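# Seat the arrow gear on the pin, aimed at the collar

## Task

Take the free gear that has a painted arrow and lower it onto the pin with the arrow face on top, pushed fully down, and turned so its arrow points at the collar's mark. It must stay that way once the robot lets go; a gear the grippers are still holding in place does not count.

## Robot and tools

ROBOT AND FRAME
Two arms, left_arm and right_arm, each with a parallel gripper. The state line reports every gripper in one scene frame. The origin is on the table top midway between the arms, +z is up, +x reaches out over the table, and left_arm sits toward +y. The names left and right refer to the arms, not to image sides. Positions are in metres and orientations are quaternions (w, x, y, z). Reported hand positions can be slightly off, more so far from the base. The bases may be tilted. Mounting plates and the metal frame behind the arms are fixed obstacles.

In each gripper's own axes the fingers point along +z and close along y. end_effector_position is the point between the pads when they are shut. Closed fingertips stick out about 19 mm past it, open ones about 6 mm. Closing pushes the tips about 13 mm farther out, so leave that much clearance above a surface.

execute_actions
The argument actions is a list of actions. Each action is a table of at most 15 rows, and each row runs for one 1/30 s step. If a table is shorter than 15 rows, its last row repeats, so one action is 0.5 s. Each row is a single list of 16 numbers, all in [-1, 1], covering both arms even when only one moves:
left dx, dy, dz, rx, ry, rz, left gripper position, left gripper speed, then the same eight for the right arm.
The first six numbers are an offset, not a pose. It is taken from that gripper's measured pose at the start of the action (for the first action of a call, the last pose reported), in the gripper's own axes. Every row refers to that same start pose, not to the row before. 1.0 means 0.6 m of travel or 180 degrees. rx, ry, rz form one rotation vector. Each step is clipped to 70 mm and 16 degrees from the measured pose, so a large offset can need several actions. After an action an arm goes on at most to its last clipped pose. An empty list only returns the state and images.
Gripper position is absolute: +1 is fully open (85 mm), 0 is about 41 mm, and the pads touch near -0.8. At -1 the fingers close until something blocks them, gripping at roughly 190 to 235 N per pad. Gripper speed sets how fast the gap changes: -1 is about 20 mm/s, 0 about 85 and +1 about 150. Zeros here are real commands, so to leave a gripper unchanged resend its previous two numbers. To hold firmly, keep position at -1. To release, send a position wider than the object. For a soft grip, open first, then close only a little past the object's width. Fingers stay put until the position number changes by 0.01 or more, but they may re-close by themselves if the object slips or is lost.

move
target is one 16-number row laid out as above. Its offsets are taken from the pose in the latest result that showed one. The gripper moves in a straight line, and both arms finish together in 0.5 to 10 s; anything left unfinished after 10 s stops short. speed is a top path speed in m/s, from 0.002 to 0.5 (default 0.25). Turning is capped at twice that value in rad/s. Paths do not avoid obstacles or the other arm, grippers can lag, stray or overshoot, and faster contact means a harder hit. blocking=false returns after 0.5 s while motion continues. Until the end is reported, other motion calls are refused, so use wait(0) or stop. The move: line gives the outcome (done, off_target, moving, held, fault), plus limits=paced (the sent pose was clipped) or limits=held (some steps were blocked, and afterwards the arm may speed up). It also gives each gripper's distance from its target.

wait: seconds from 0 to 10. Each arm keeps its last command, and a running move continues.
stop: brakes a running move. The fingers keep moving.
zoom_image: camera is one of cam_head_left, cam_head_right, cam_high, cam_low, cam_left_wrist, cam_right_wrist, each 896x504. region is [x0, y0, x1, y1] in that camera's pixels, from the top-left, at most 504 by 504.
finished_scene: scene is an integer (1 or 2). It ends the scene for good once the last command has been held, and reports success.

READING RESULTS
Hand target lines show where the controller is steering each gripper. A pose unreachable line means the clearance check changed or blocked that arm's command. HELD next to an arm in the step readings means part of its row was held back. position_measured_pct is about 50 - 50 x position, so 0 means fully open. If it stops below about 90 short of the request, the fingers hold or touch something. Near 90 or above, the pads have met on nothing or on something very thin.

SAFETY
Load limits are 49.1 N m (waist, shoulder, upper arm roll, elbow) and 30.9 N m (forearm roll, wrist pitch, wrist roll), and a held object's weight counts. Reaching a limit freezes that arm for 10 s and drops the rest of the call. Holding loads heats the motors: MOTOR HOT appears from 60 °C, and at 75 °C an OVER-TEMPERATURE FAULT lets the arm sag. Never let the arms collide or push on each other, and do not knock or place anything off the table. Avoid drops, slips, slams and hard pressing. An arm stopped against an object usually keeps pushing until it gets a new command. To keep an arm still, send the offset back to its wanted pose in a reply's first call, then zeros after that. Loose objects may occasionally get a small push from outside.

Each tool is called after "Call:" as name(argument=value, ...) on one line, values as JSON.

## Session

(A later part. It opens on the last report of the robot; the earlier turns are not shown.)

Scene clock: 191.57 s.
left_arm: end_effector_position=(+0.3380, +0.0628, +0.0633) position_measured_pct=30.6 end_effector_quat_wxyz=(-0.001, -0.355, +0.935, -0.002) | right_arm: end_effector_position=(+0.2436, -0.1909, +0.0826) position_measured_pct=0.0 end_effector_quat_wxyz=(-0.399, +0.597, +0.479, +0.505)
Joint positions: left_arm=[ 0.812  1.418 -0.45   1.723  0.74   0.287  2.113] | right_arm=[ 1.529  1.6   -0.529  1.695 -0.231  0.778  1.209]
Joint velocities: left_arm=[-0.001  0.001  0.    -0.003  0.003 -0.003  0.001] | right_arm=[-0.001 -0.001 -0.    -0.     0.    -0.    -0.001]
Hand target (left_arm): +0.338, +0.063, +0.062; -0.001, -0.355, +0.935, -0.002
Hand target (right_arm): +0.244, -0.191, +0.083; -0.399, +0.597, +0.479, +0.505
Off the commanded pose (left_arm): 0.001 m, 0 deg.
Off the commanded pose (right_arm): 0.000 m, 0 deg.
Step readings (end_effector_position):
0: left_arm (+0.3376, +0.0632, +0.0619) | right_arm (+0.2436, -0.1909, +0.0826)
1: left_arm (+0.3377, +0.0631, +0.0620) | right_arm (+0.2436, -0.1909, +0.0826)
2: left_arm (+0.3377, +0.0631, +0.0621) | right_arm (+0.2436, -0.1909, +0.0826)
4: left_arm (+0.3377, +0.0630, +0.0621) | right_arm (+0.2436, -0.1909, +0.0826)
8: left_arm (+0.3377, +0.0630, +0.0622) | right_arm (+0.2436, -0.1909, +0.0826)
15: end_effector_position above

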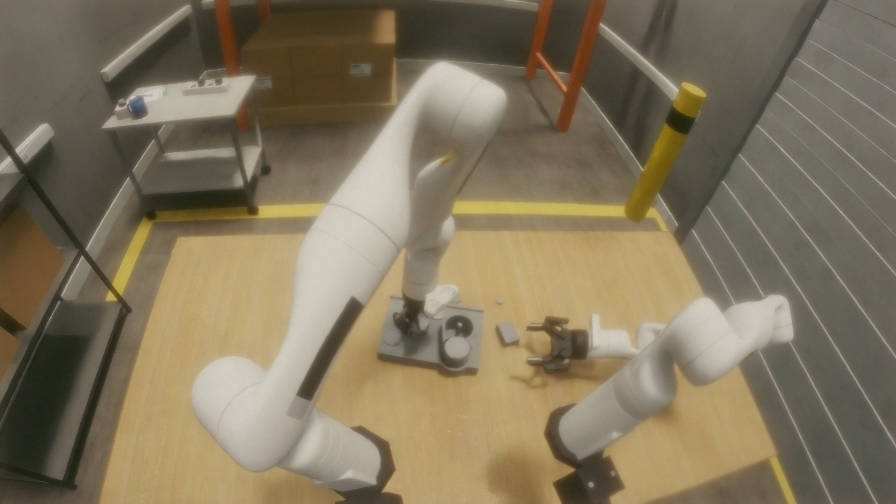

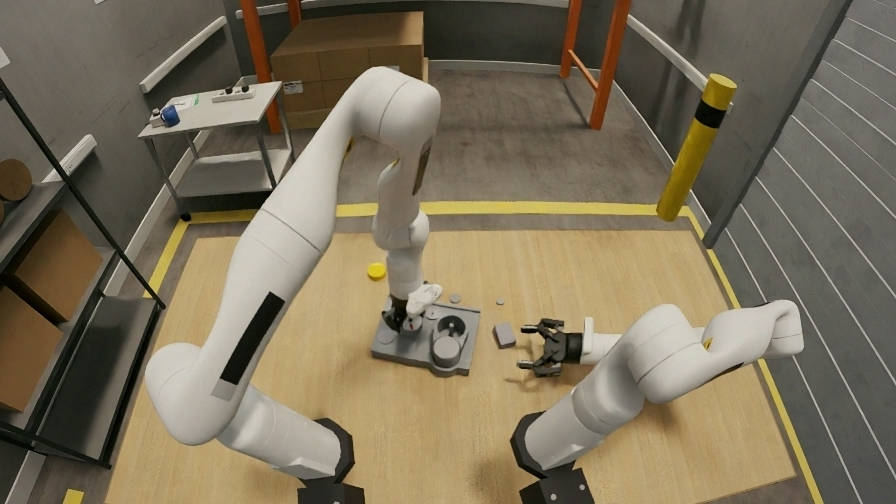

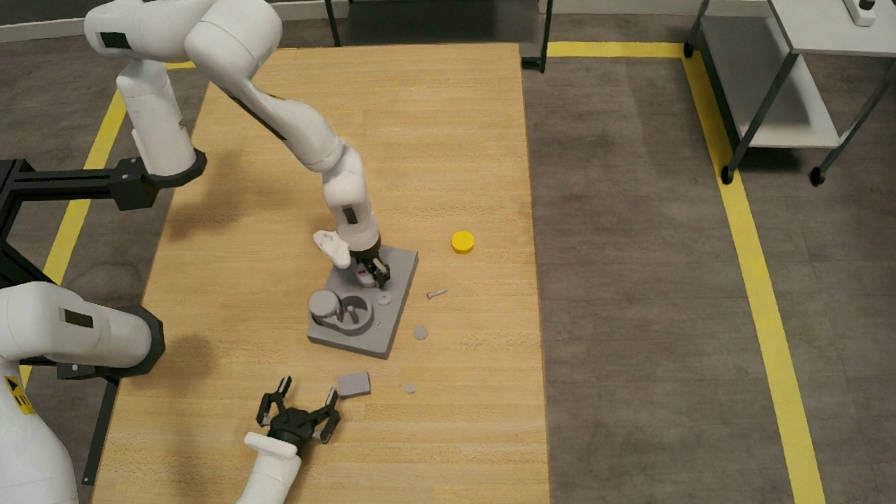

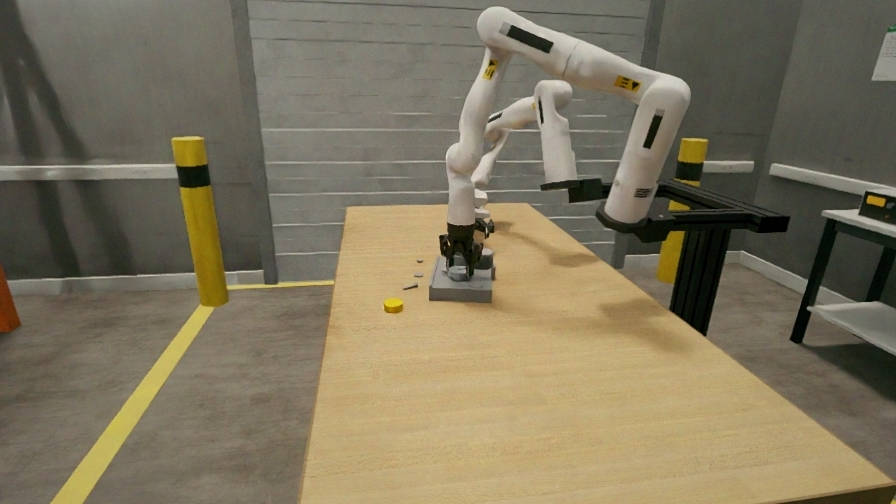

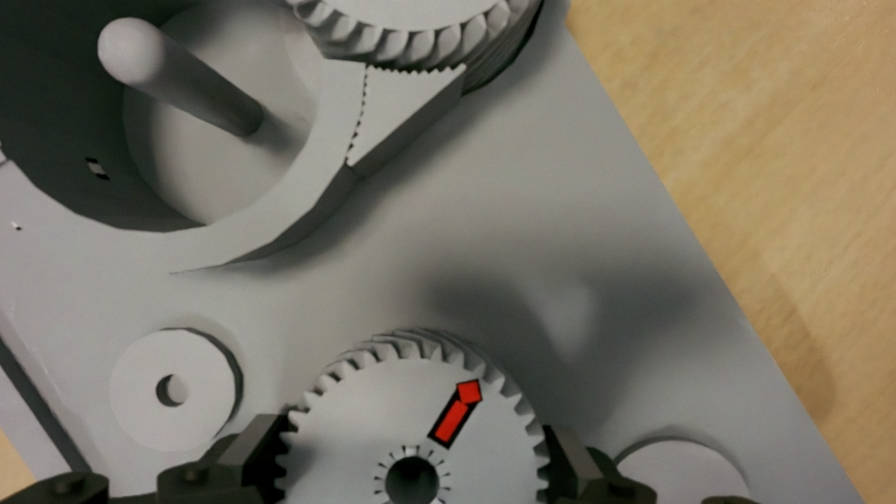

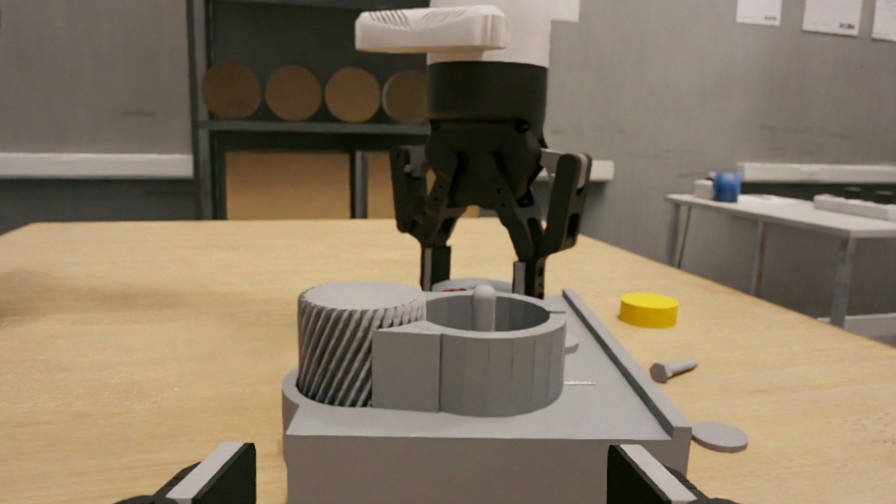

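Call:
execute_actions(actions=[[[0,0,-0.001,0,0,0,-1,-0.4,0,0,0,0,0,0,1,0],[0,0,-0.002,0,0,0,-1,-0.4,0,0,0,0,0,0,1,0],[0,0,-0.0035,0,0,0,-1,-0.4,0,0,0,0,0,0,1,0],[0,0,-0.0055,0,0,0,-1,-0.4,0,0,0,0,0,0,1,0],[0,0,-0.008,0,0,0,-1,-0.4,0,0,0,0,0,0,1,0],[0,0,-0.0105,0,0,0,-1,-0.4,0,0,0,0,0,0,1,0],[0,0,-0.013,0,0,0,-1,-0.4,0,0,0,0,0,0,1,0],[0,0,-0.0155,0,0,0,-1,-0.4,0,0,0,0,0,0,1,0],[0,0,-0.018,0,0,0,-1,-0.4,0,0,0,0,0,0,1,0],[0,0,-0.020,0,0,0,-1,-0.4,0,0,0,0,0,0,1,0],[0,0,-0.0215,0,0,0,-1,-0.4,0,0,0,0,0,0,1,0],[0,0,-0.0225,0,0,0,-1,-0.4,0,0,0,0,0,0,1,0],[0,0,-0.0233,0,0,0,-1,-0.4,0,0,0,0,0,0,1,0]]])

Call:
move(target=[-0.02666, -0.06913, -0.0162, 0, 0, -0.1967, -1, -0.4, 0, 0, 0, 0, 0, 0, 1, 0], speed=0.3)

Scene clock: 200.27 s.
left_arm: end_effector_position=(+0.3380, +0.0631, +0.0763) position_measured_pct=30.6 end_effector_quat_wxyz=(-0.001, -0.355, +0.935, -0.002) | right_arm: end_effector_position=(+0.2436, -0.1909, +0.0826) position_measured_pct=0.0 end_effector_quat_wxyz=(-0.399, +0.597, +0.479, +0.505)
Joint positions: left_arm=[ 0.827  1.392 -0.465  1.738  0.735  0.307  2.12 ] | right_arm=[ 1.529  1.6   -0.529  1.695 -0.231  0.778  1.209]
Joint velocities: left_arm=[ 0.014 -0.022 -0.014  0.012 -0.006  0.02   0.007] | right_arm=[ 0.    -0.002 -0.001  0.001  0.    -0.    -0.001]
Hand target (left_arm): +0.338, +0.063, +0.077; -0.001, -0.355, +0.935, -0.002
Hand target (right_arm): +0.244, -0.191, +0.083; -0.399, +0.597, +0.479, +0.505
Off the commanded pose (left_arm): 0.001 m, 0 deg.
Off the commanded pose (right_arm): 0.000 m, 0 deg.
Step readings (end_effector_position):
0: left_arm (+0.3380, +0.0628, +0.0633) | right_arm (+0.2436, -0.1909, +0.0826)
1: left_arm (+0.3381, +0.0628, +0.0635) | right_arm (+0.2436, -0.1909, +0.0826)
2: left_arm (+0.3380, +0.0628, +0.0636) | right_arm (+0.2436, -0.1909, +0.0826)
4: left_arm (+0.3374, +0.0630, +0.0641) | right_arm (+0.2436, -0.1909, +0.0826)
8: left_arm (+0.3378, +0.0628, +0.0688) | right_arm (+0.2436, -0.1909, +0.0826)
15: end_effector_position above

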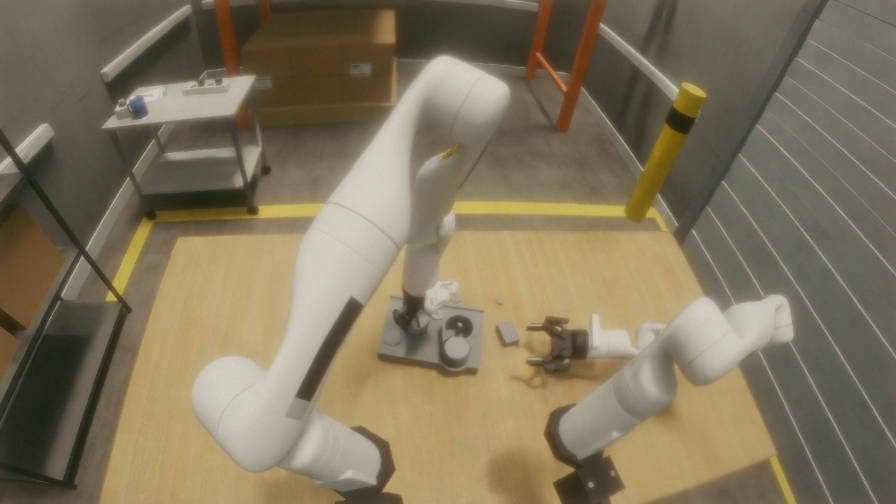

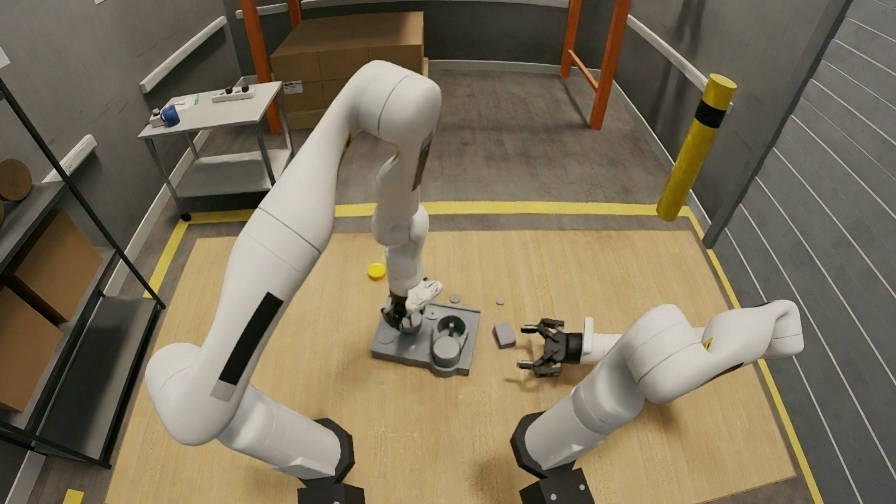

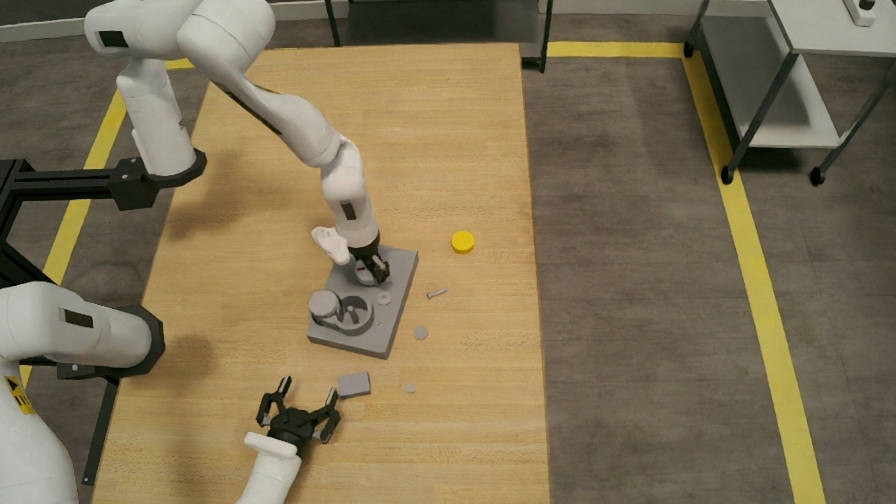

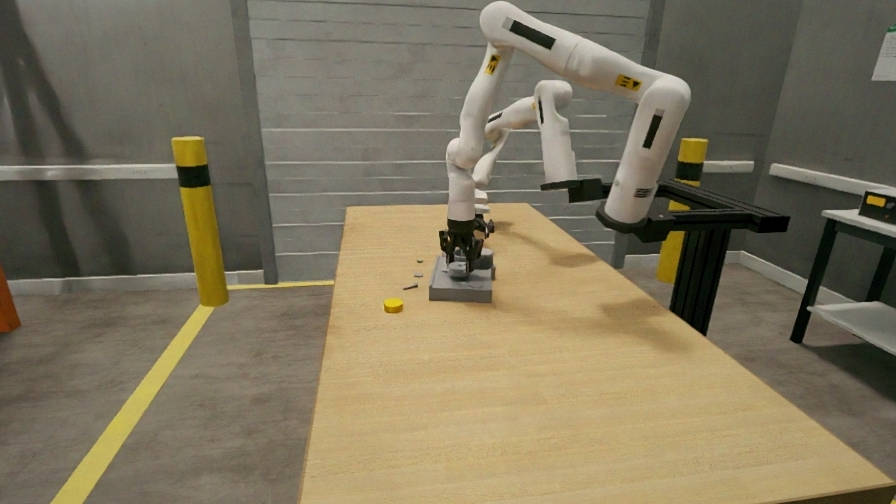

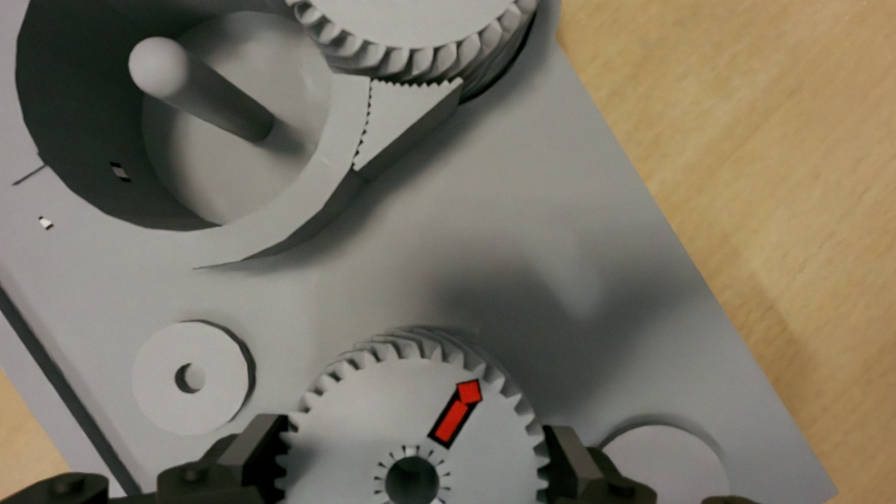

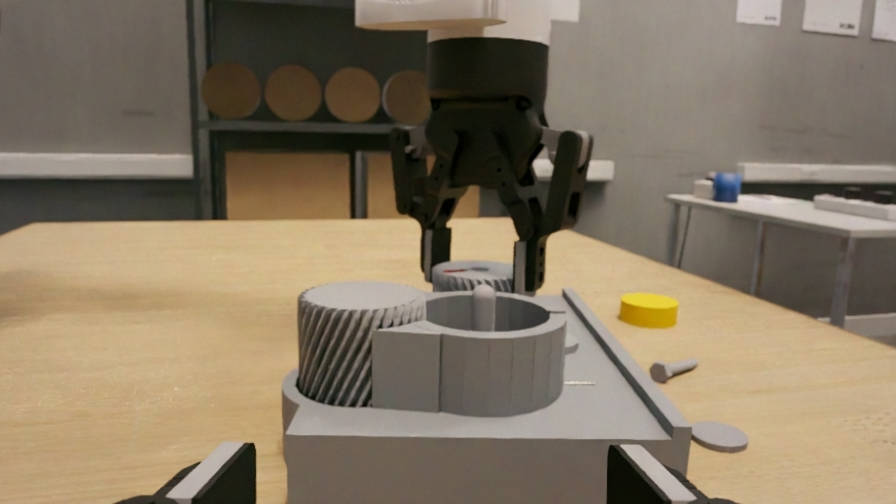

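Scene clock: 201.77 s.
left_arm: end_effector_position=(+0.3775, +0.0426, +0.0864) position_measured_pct=30.6 end_effector_quat_wxyz=(-0.001, -0.622, +0.783, -0.002) | right_arm: end_effector_position=(+0.2436, -0.1909, +0.0826) position_measured_pct=0.0 end_effector_quat_wxyz=(-0.399, +0.597, +0.479, +0.505)
Joint positions: left_arm=[ 0.935  1.467 -0.666  1.581  0.904  0.553  2.678] | right_arm=[ 1.529  1.6   -0.529  1.695 -0.231  0.778  1.209]
Joint velocities: left_arm=[ 0.005  0.006 -0.004 -0.005 -0.003  0.006  0.01 ] | right_arm=[ 0.     0.     0.     0.     0.    -0.001  0.001]
Hand target (left_arm): +0.377, +0.042, +0.086; -0.001, -0.622, +0.783, -0.002
Hand target (right_arm): +0.244, -0.191, +0.083; -0.399, +0.597, +0.479, +0.505
Off the commanded pose (left_arm): 0.000 m, 0 deg.
Off the commanded pose (right_arm): 0.000 m, 0 deg.
move: done

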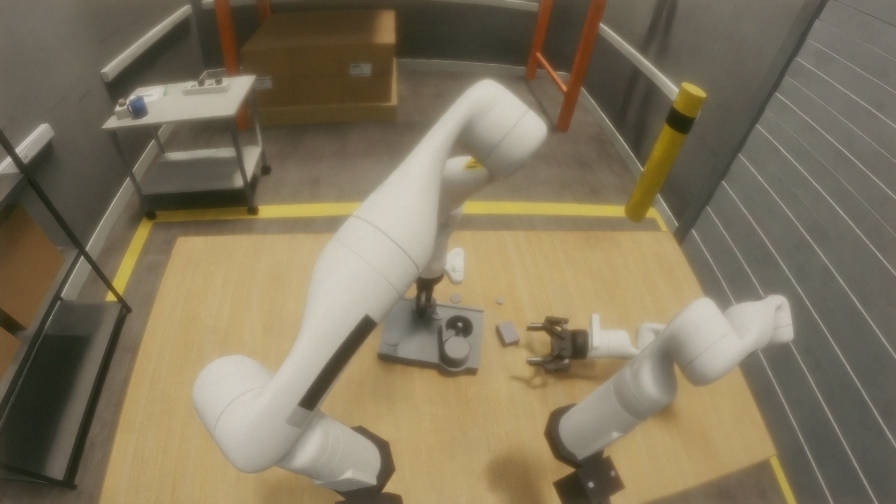

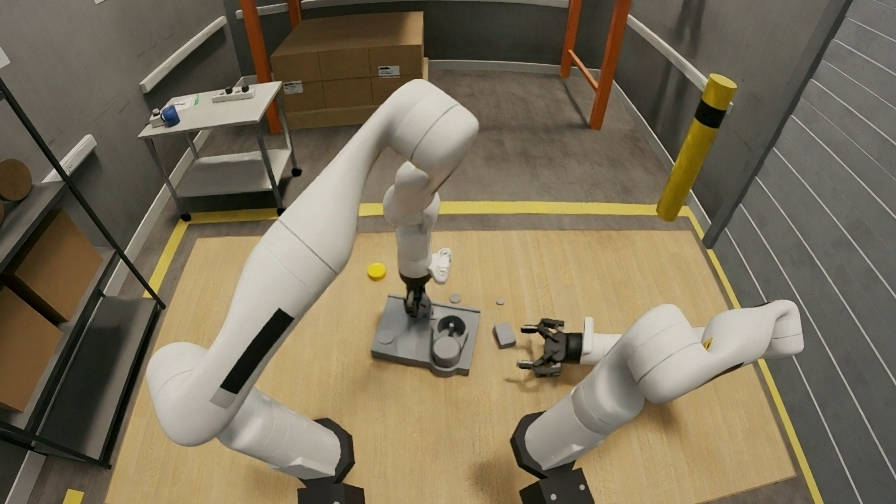

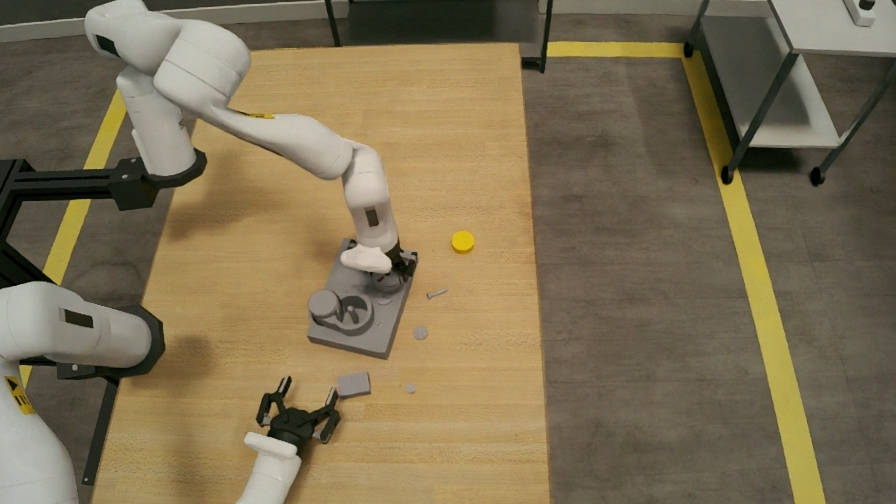

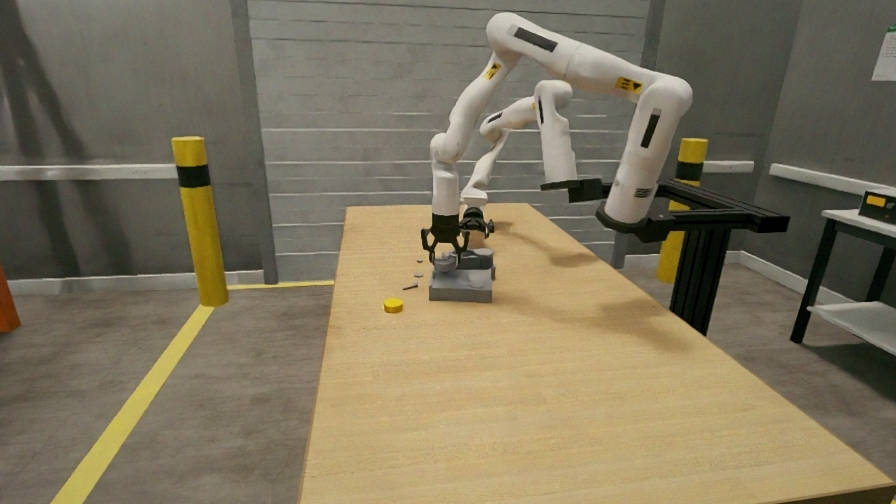

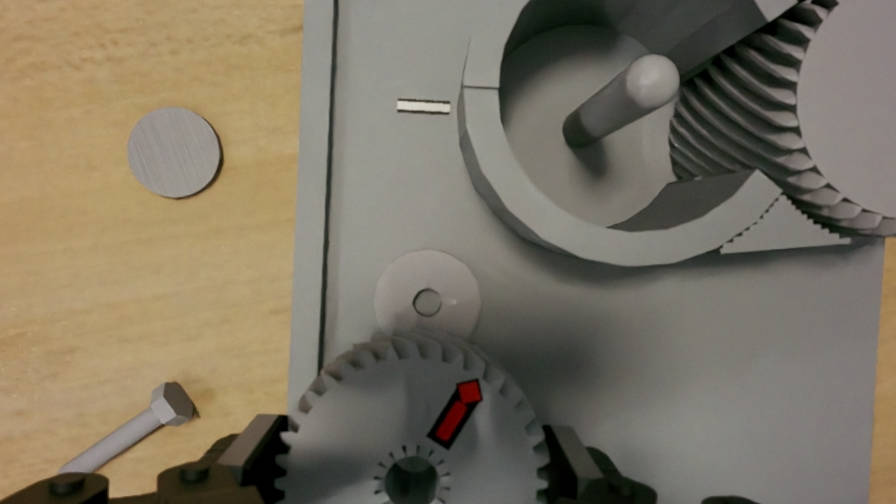

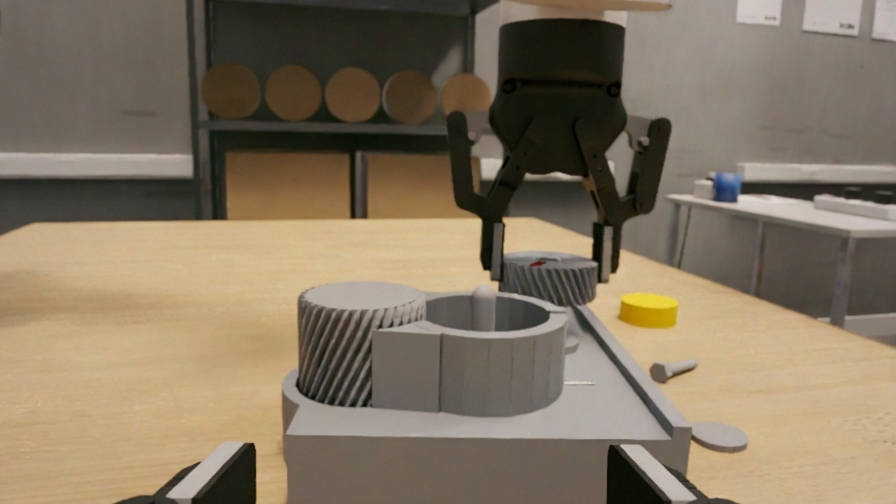

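Excellent view of the tall gear's teeth inside the well. Zooming in to count.

Call:
zoom_image(camera="cam_left_wrist", region=[655, 30, 835, 200])

Call:
zoom_image(camera="cam_left_wrist", region=[660, 80, 760, 180])

Call:
zoom_image(camera="cam_right_wrist", region=[465, 210, 635, 320])

Region (655, 30, 835, 200) of cam_left_wrist's 896x504 image, scaled by 2.800.

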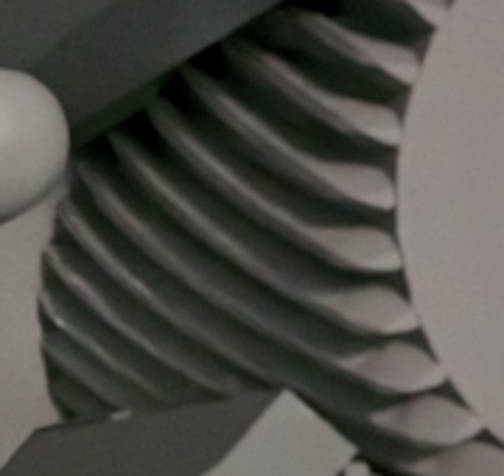

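Region (660, 80, 760, 180) of cam_left_wrist's 896x504 image, scaled by 5.040.

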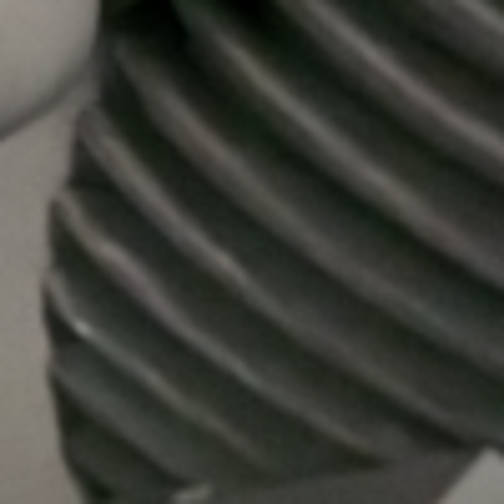

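Region (465, 210, 635, 320) of cam_right_wrist's 896x504 image, scaled by 2.965; it fills the top 326 rows of this view, and the rest is white.

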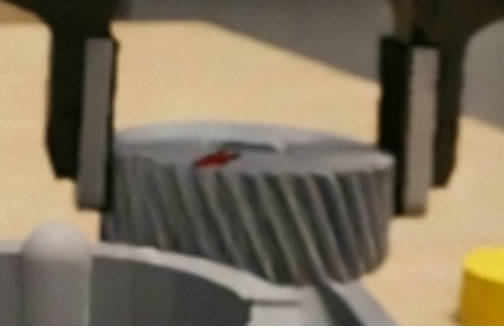

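Call:
zoom_image(camera="cam_left_wrist", region=[720, 55, 820, 155])

Call:
zoom_image(camera="cam_left_wrist", region=[660, 85, 810, 150])

Call:
zoom_image(camera="cam_left_wrist", region=[650, 140, 800, 240])

Region (720, 55, 820, 155) of cam_left_wrist's 896x504 image, scaled by 5.040.

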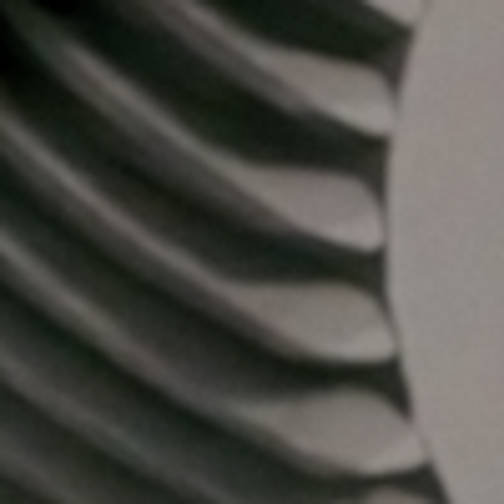

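Region (660, 85, 810, 150) of cam_left_wrist's 896x504 image, scaled by 3.360; it fills the top 218 rows of this view, and the rest is white.

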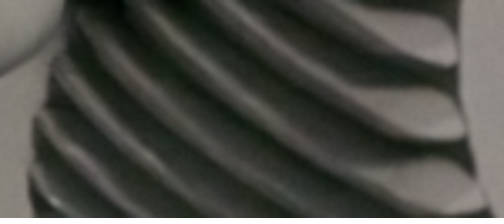

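Region (650, 140, 800, 240) of cam_left_wrist's 896x504 image, scaled by 3.360.

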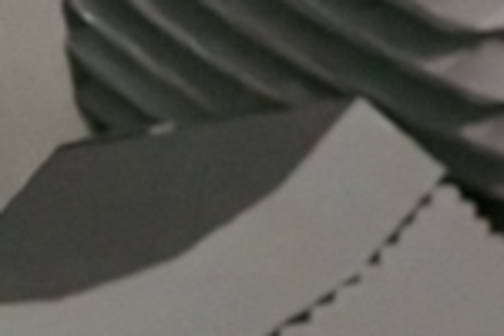

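Call:
zoom_image(camera="cam_left_wrist", region=[350, 334, 550, 504])

Call:
zoom_image(camera="cam_left_wrist", region=[385, 30, 695, 180])

Region (350, 334, 550, 504) of cam_left_wrist's 896x504 image, scaled by 2.520; it fills the top 428 rows of this view, and the rest is white.

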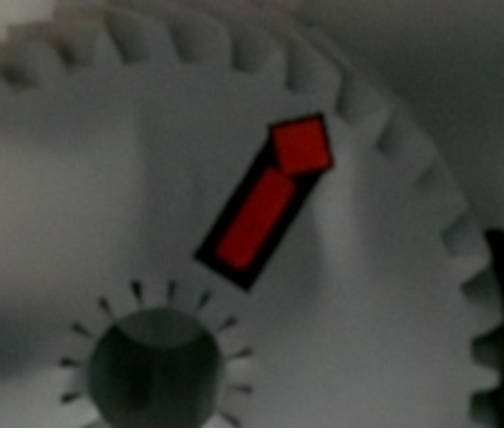

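Region (385, 30, 695, 180) of cam_left_wrist's 896x504 image, scaled by 1.626; it fills the top 244 rows of this view, and the rest is white.

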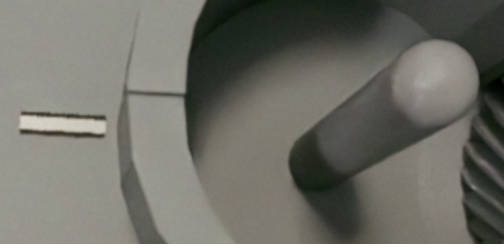

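Call:
move(target=[0.02933, 0.01577, -0.06767, 0, 0, -0.13889, -1, -0.4, 0, 0, 0, 0, 0, 0, 1, 0], speed=0.3)

Call:
move(target=[0.0843, 0.11245, 0.0033, 0, 0, -0.18222, -1, -0.4, 0, 0, 0, 0, 0, 0, 1, 0], speed=0.3)

Scene clock: 236.70 s.
left_arm: end_effector_position=(+0.3644, +0.0278, +0.1271) position_measured_pct=30.6 end_effector_quat_wxyz=(+0.002, +0.777, -0.630, +0.002) | right_arm: end_effector_position=(+0.2436, -0.1909, +0.0826) position_measured_pct=0.0 end_effector_quat_wxyz=(-0.399, +0.597, +0.479, +0.505)
Joint positions: left_arm=[ 1.056  1.433 -0.773  1.626  0.981  0.665  3.099] | right_arm=[ 1.529  1.6   -0.529  1.695 -0.231  0.778  1.209]
Joint velocities: left_arm=[ 0.007  0.001 -0.002 -0.003 -0.005  0.005  0.012] | right_arm=[ 0.     0.002 -0.     0.001  0.     0.     0.001]
Hand target (left_arm): +0.364, +0.028, +0.127; +0.002, +0.777, -0.630, +0.002
Hand target (right_arm): +0.244, -0.191, +0.083; -0.399, +0.597, +0.479, +0.505
Off the commanded pose (left_arm): 0.000 m, 0 deg.
Off the commanded pose (right_arm): 0.000 m, 0 deg.
move: done

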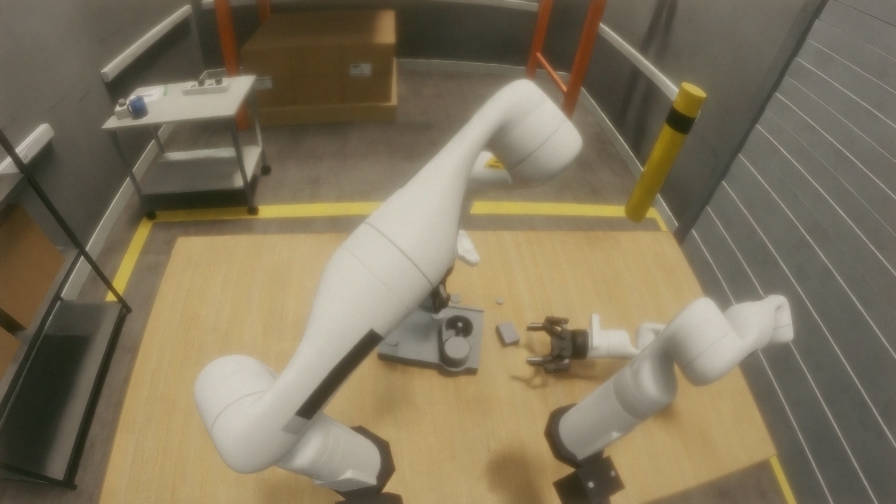

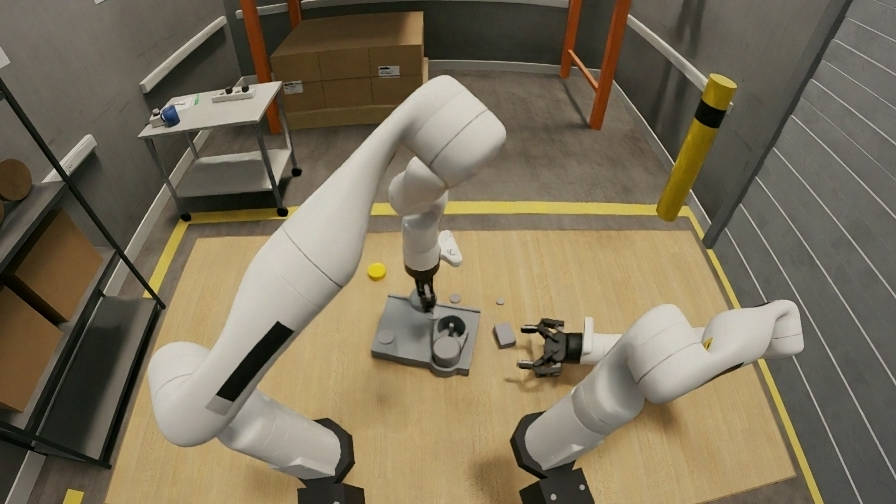

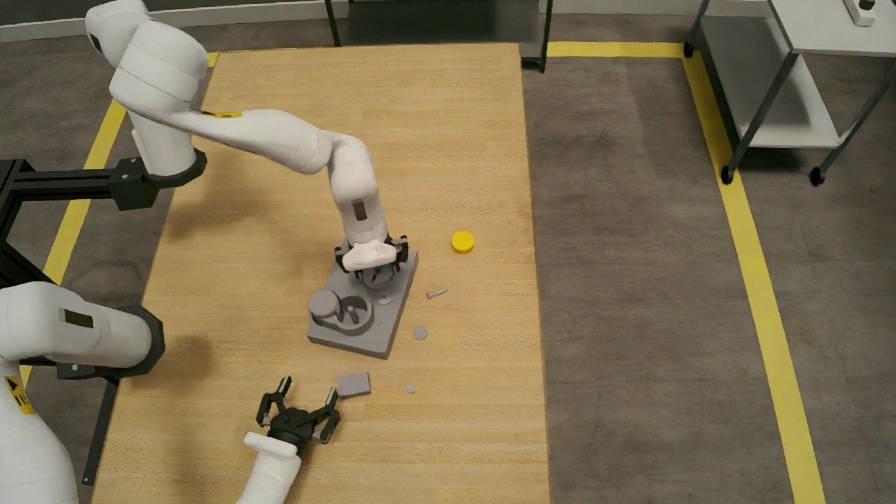

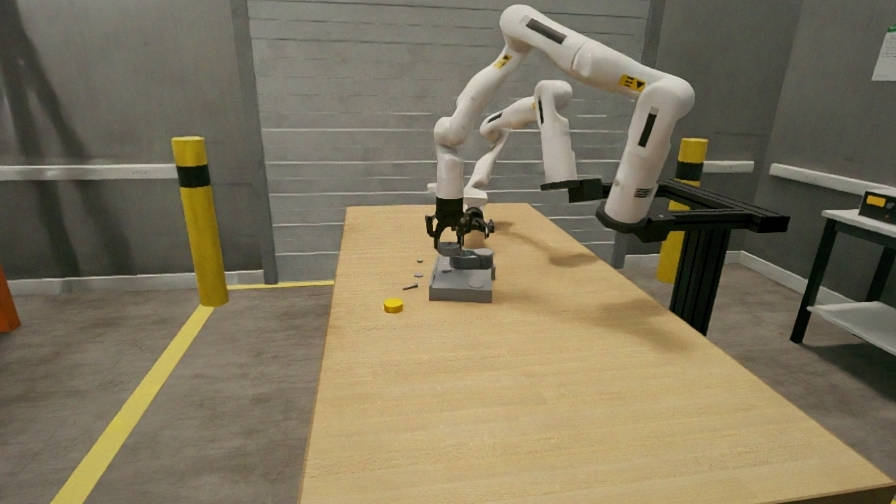

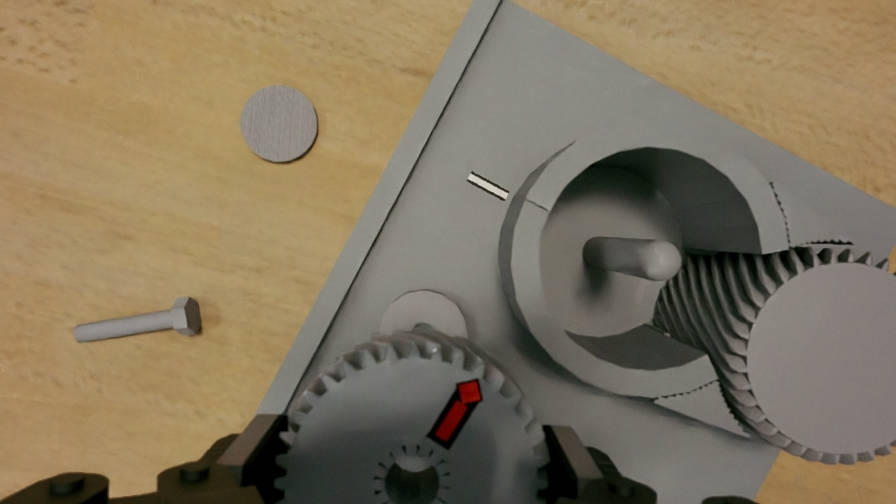

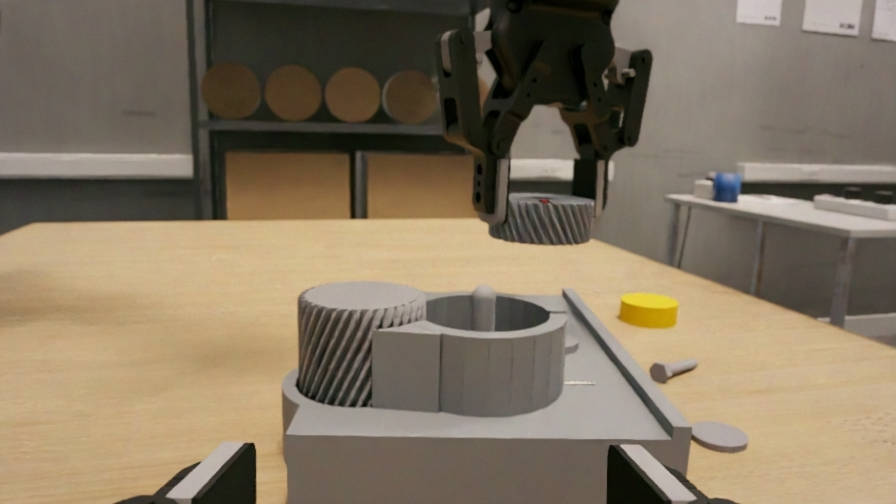

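Scene clock: 238.13 s.
left_arm: end_effector_position=(+0.3088, -0.0361, +0.1257) position_measured_pct=30.6 end_effector_quat_wxyz=(+0.003, +0.923, -0.385, +0.001) | right_arm: end_effector_position=(+0.2436, -0.1909, +0.0826) position_measured_pct=0.0 end_effector_quat_wxyz=(-0.399, +0.597, +0.479, +0.505)
Joint positions: left_arm=[ 1.269  1.504 -0.821  1.648  1.12   0.74   3.748] | right_arm=[ 1.529  1.6   -0.529  1.695 -0.231  0.778  1.209]
Joint velocities: left_arm=[ 0.007  0.005  0.001 -0.003 -0.004  0.003  0.011] | right_arm=[-0. -0.  0.  0.  0.  0.  0.]
Hand target (left_arm): +0.309, -0.036, +0.126; +0.003, +0.923, -0.385, +0.001
Hand target (right_arm): +0.244, -0.191, +0.083; -0.399, +0.597, +0.479, +0.505
Off the commanded pose (left_arm): 0.000 m, 0 deg.
Off the commanded pose (right_arm): 0.000 m, 0 deg.
move: done

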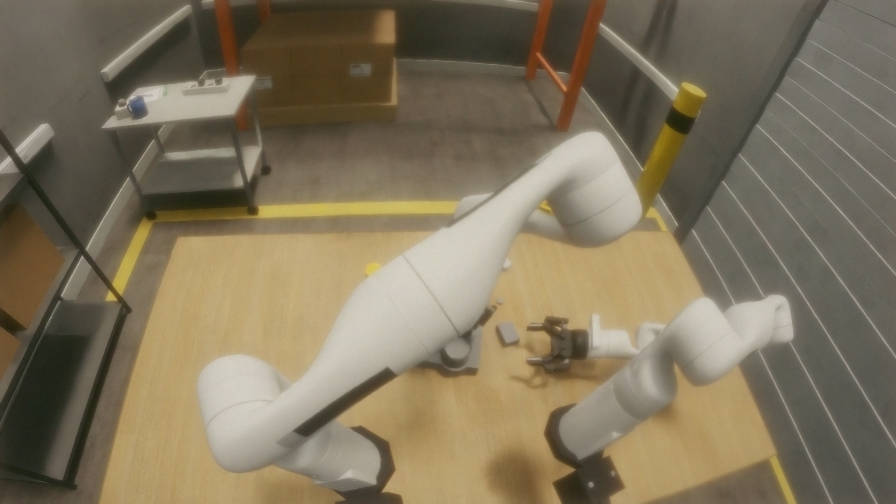

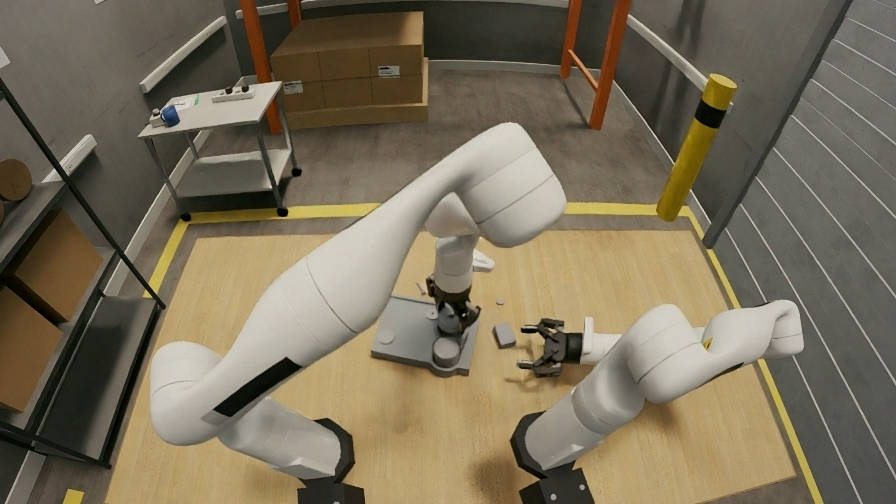

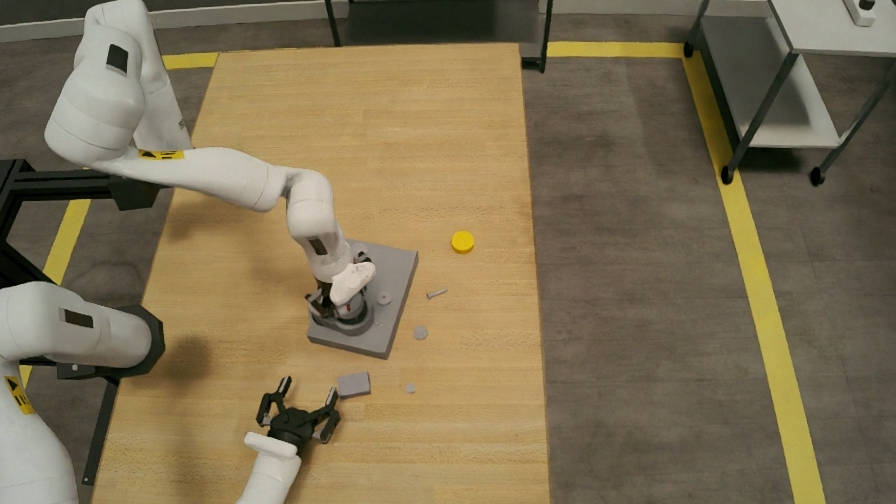

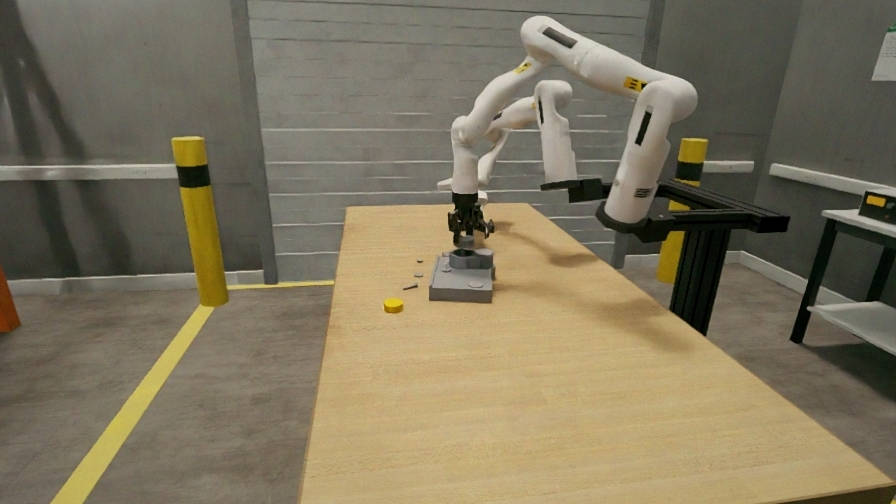

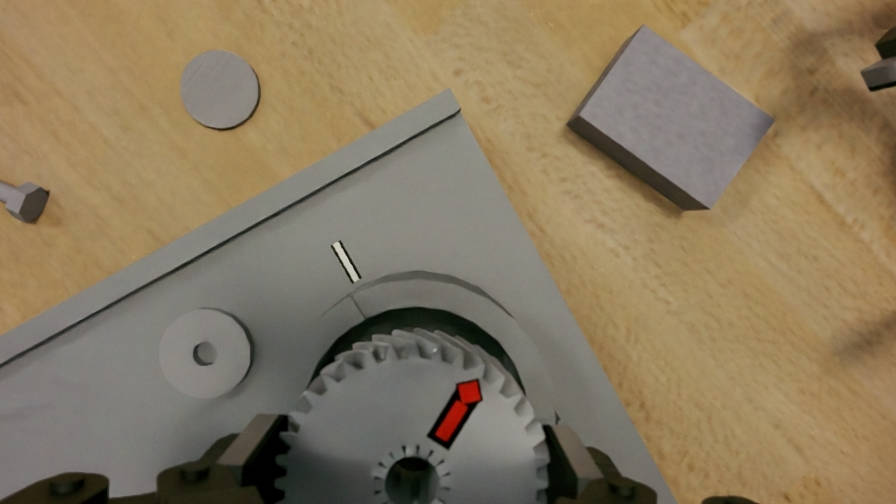

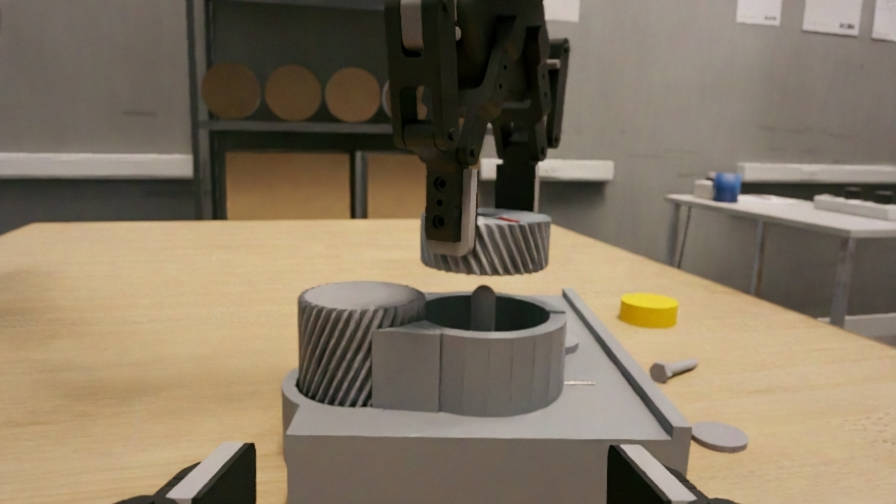

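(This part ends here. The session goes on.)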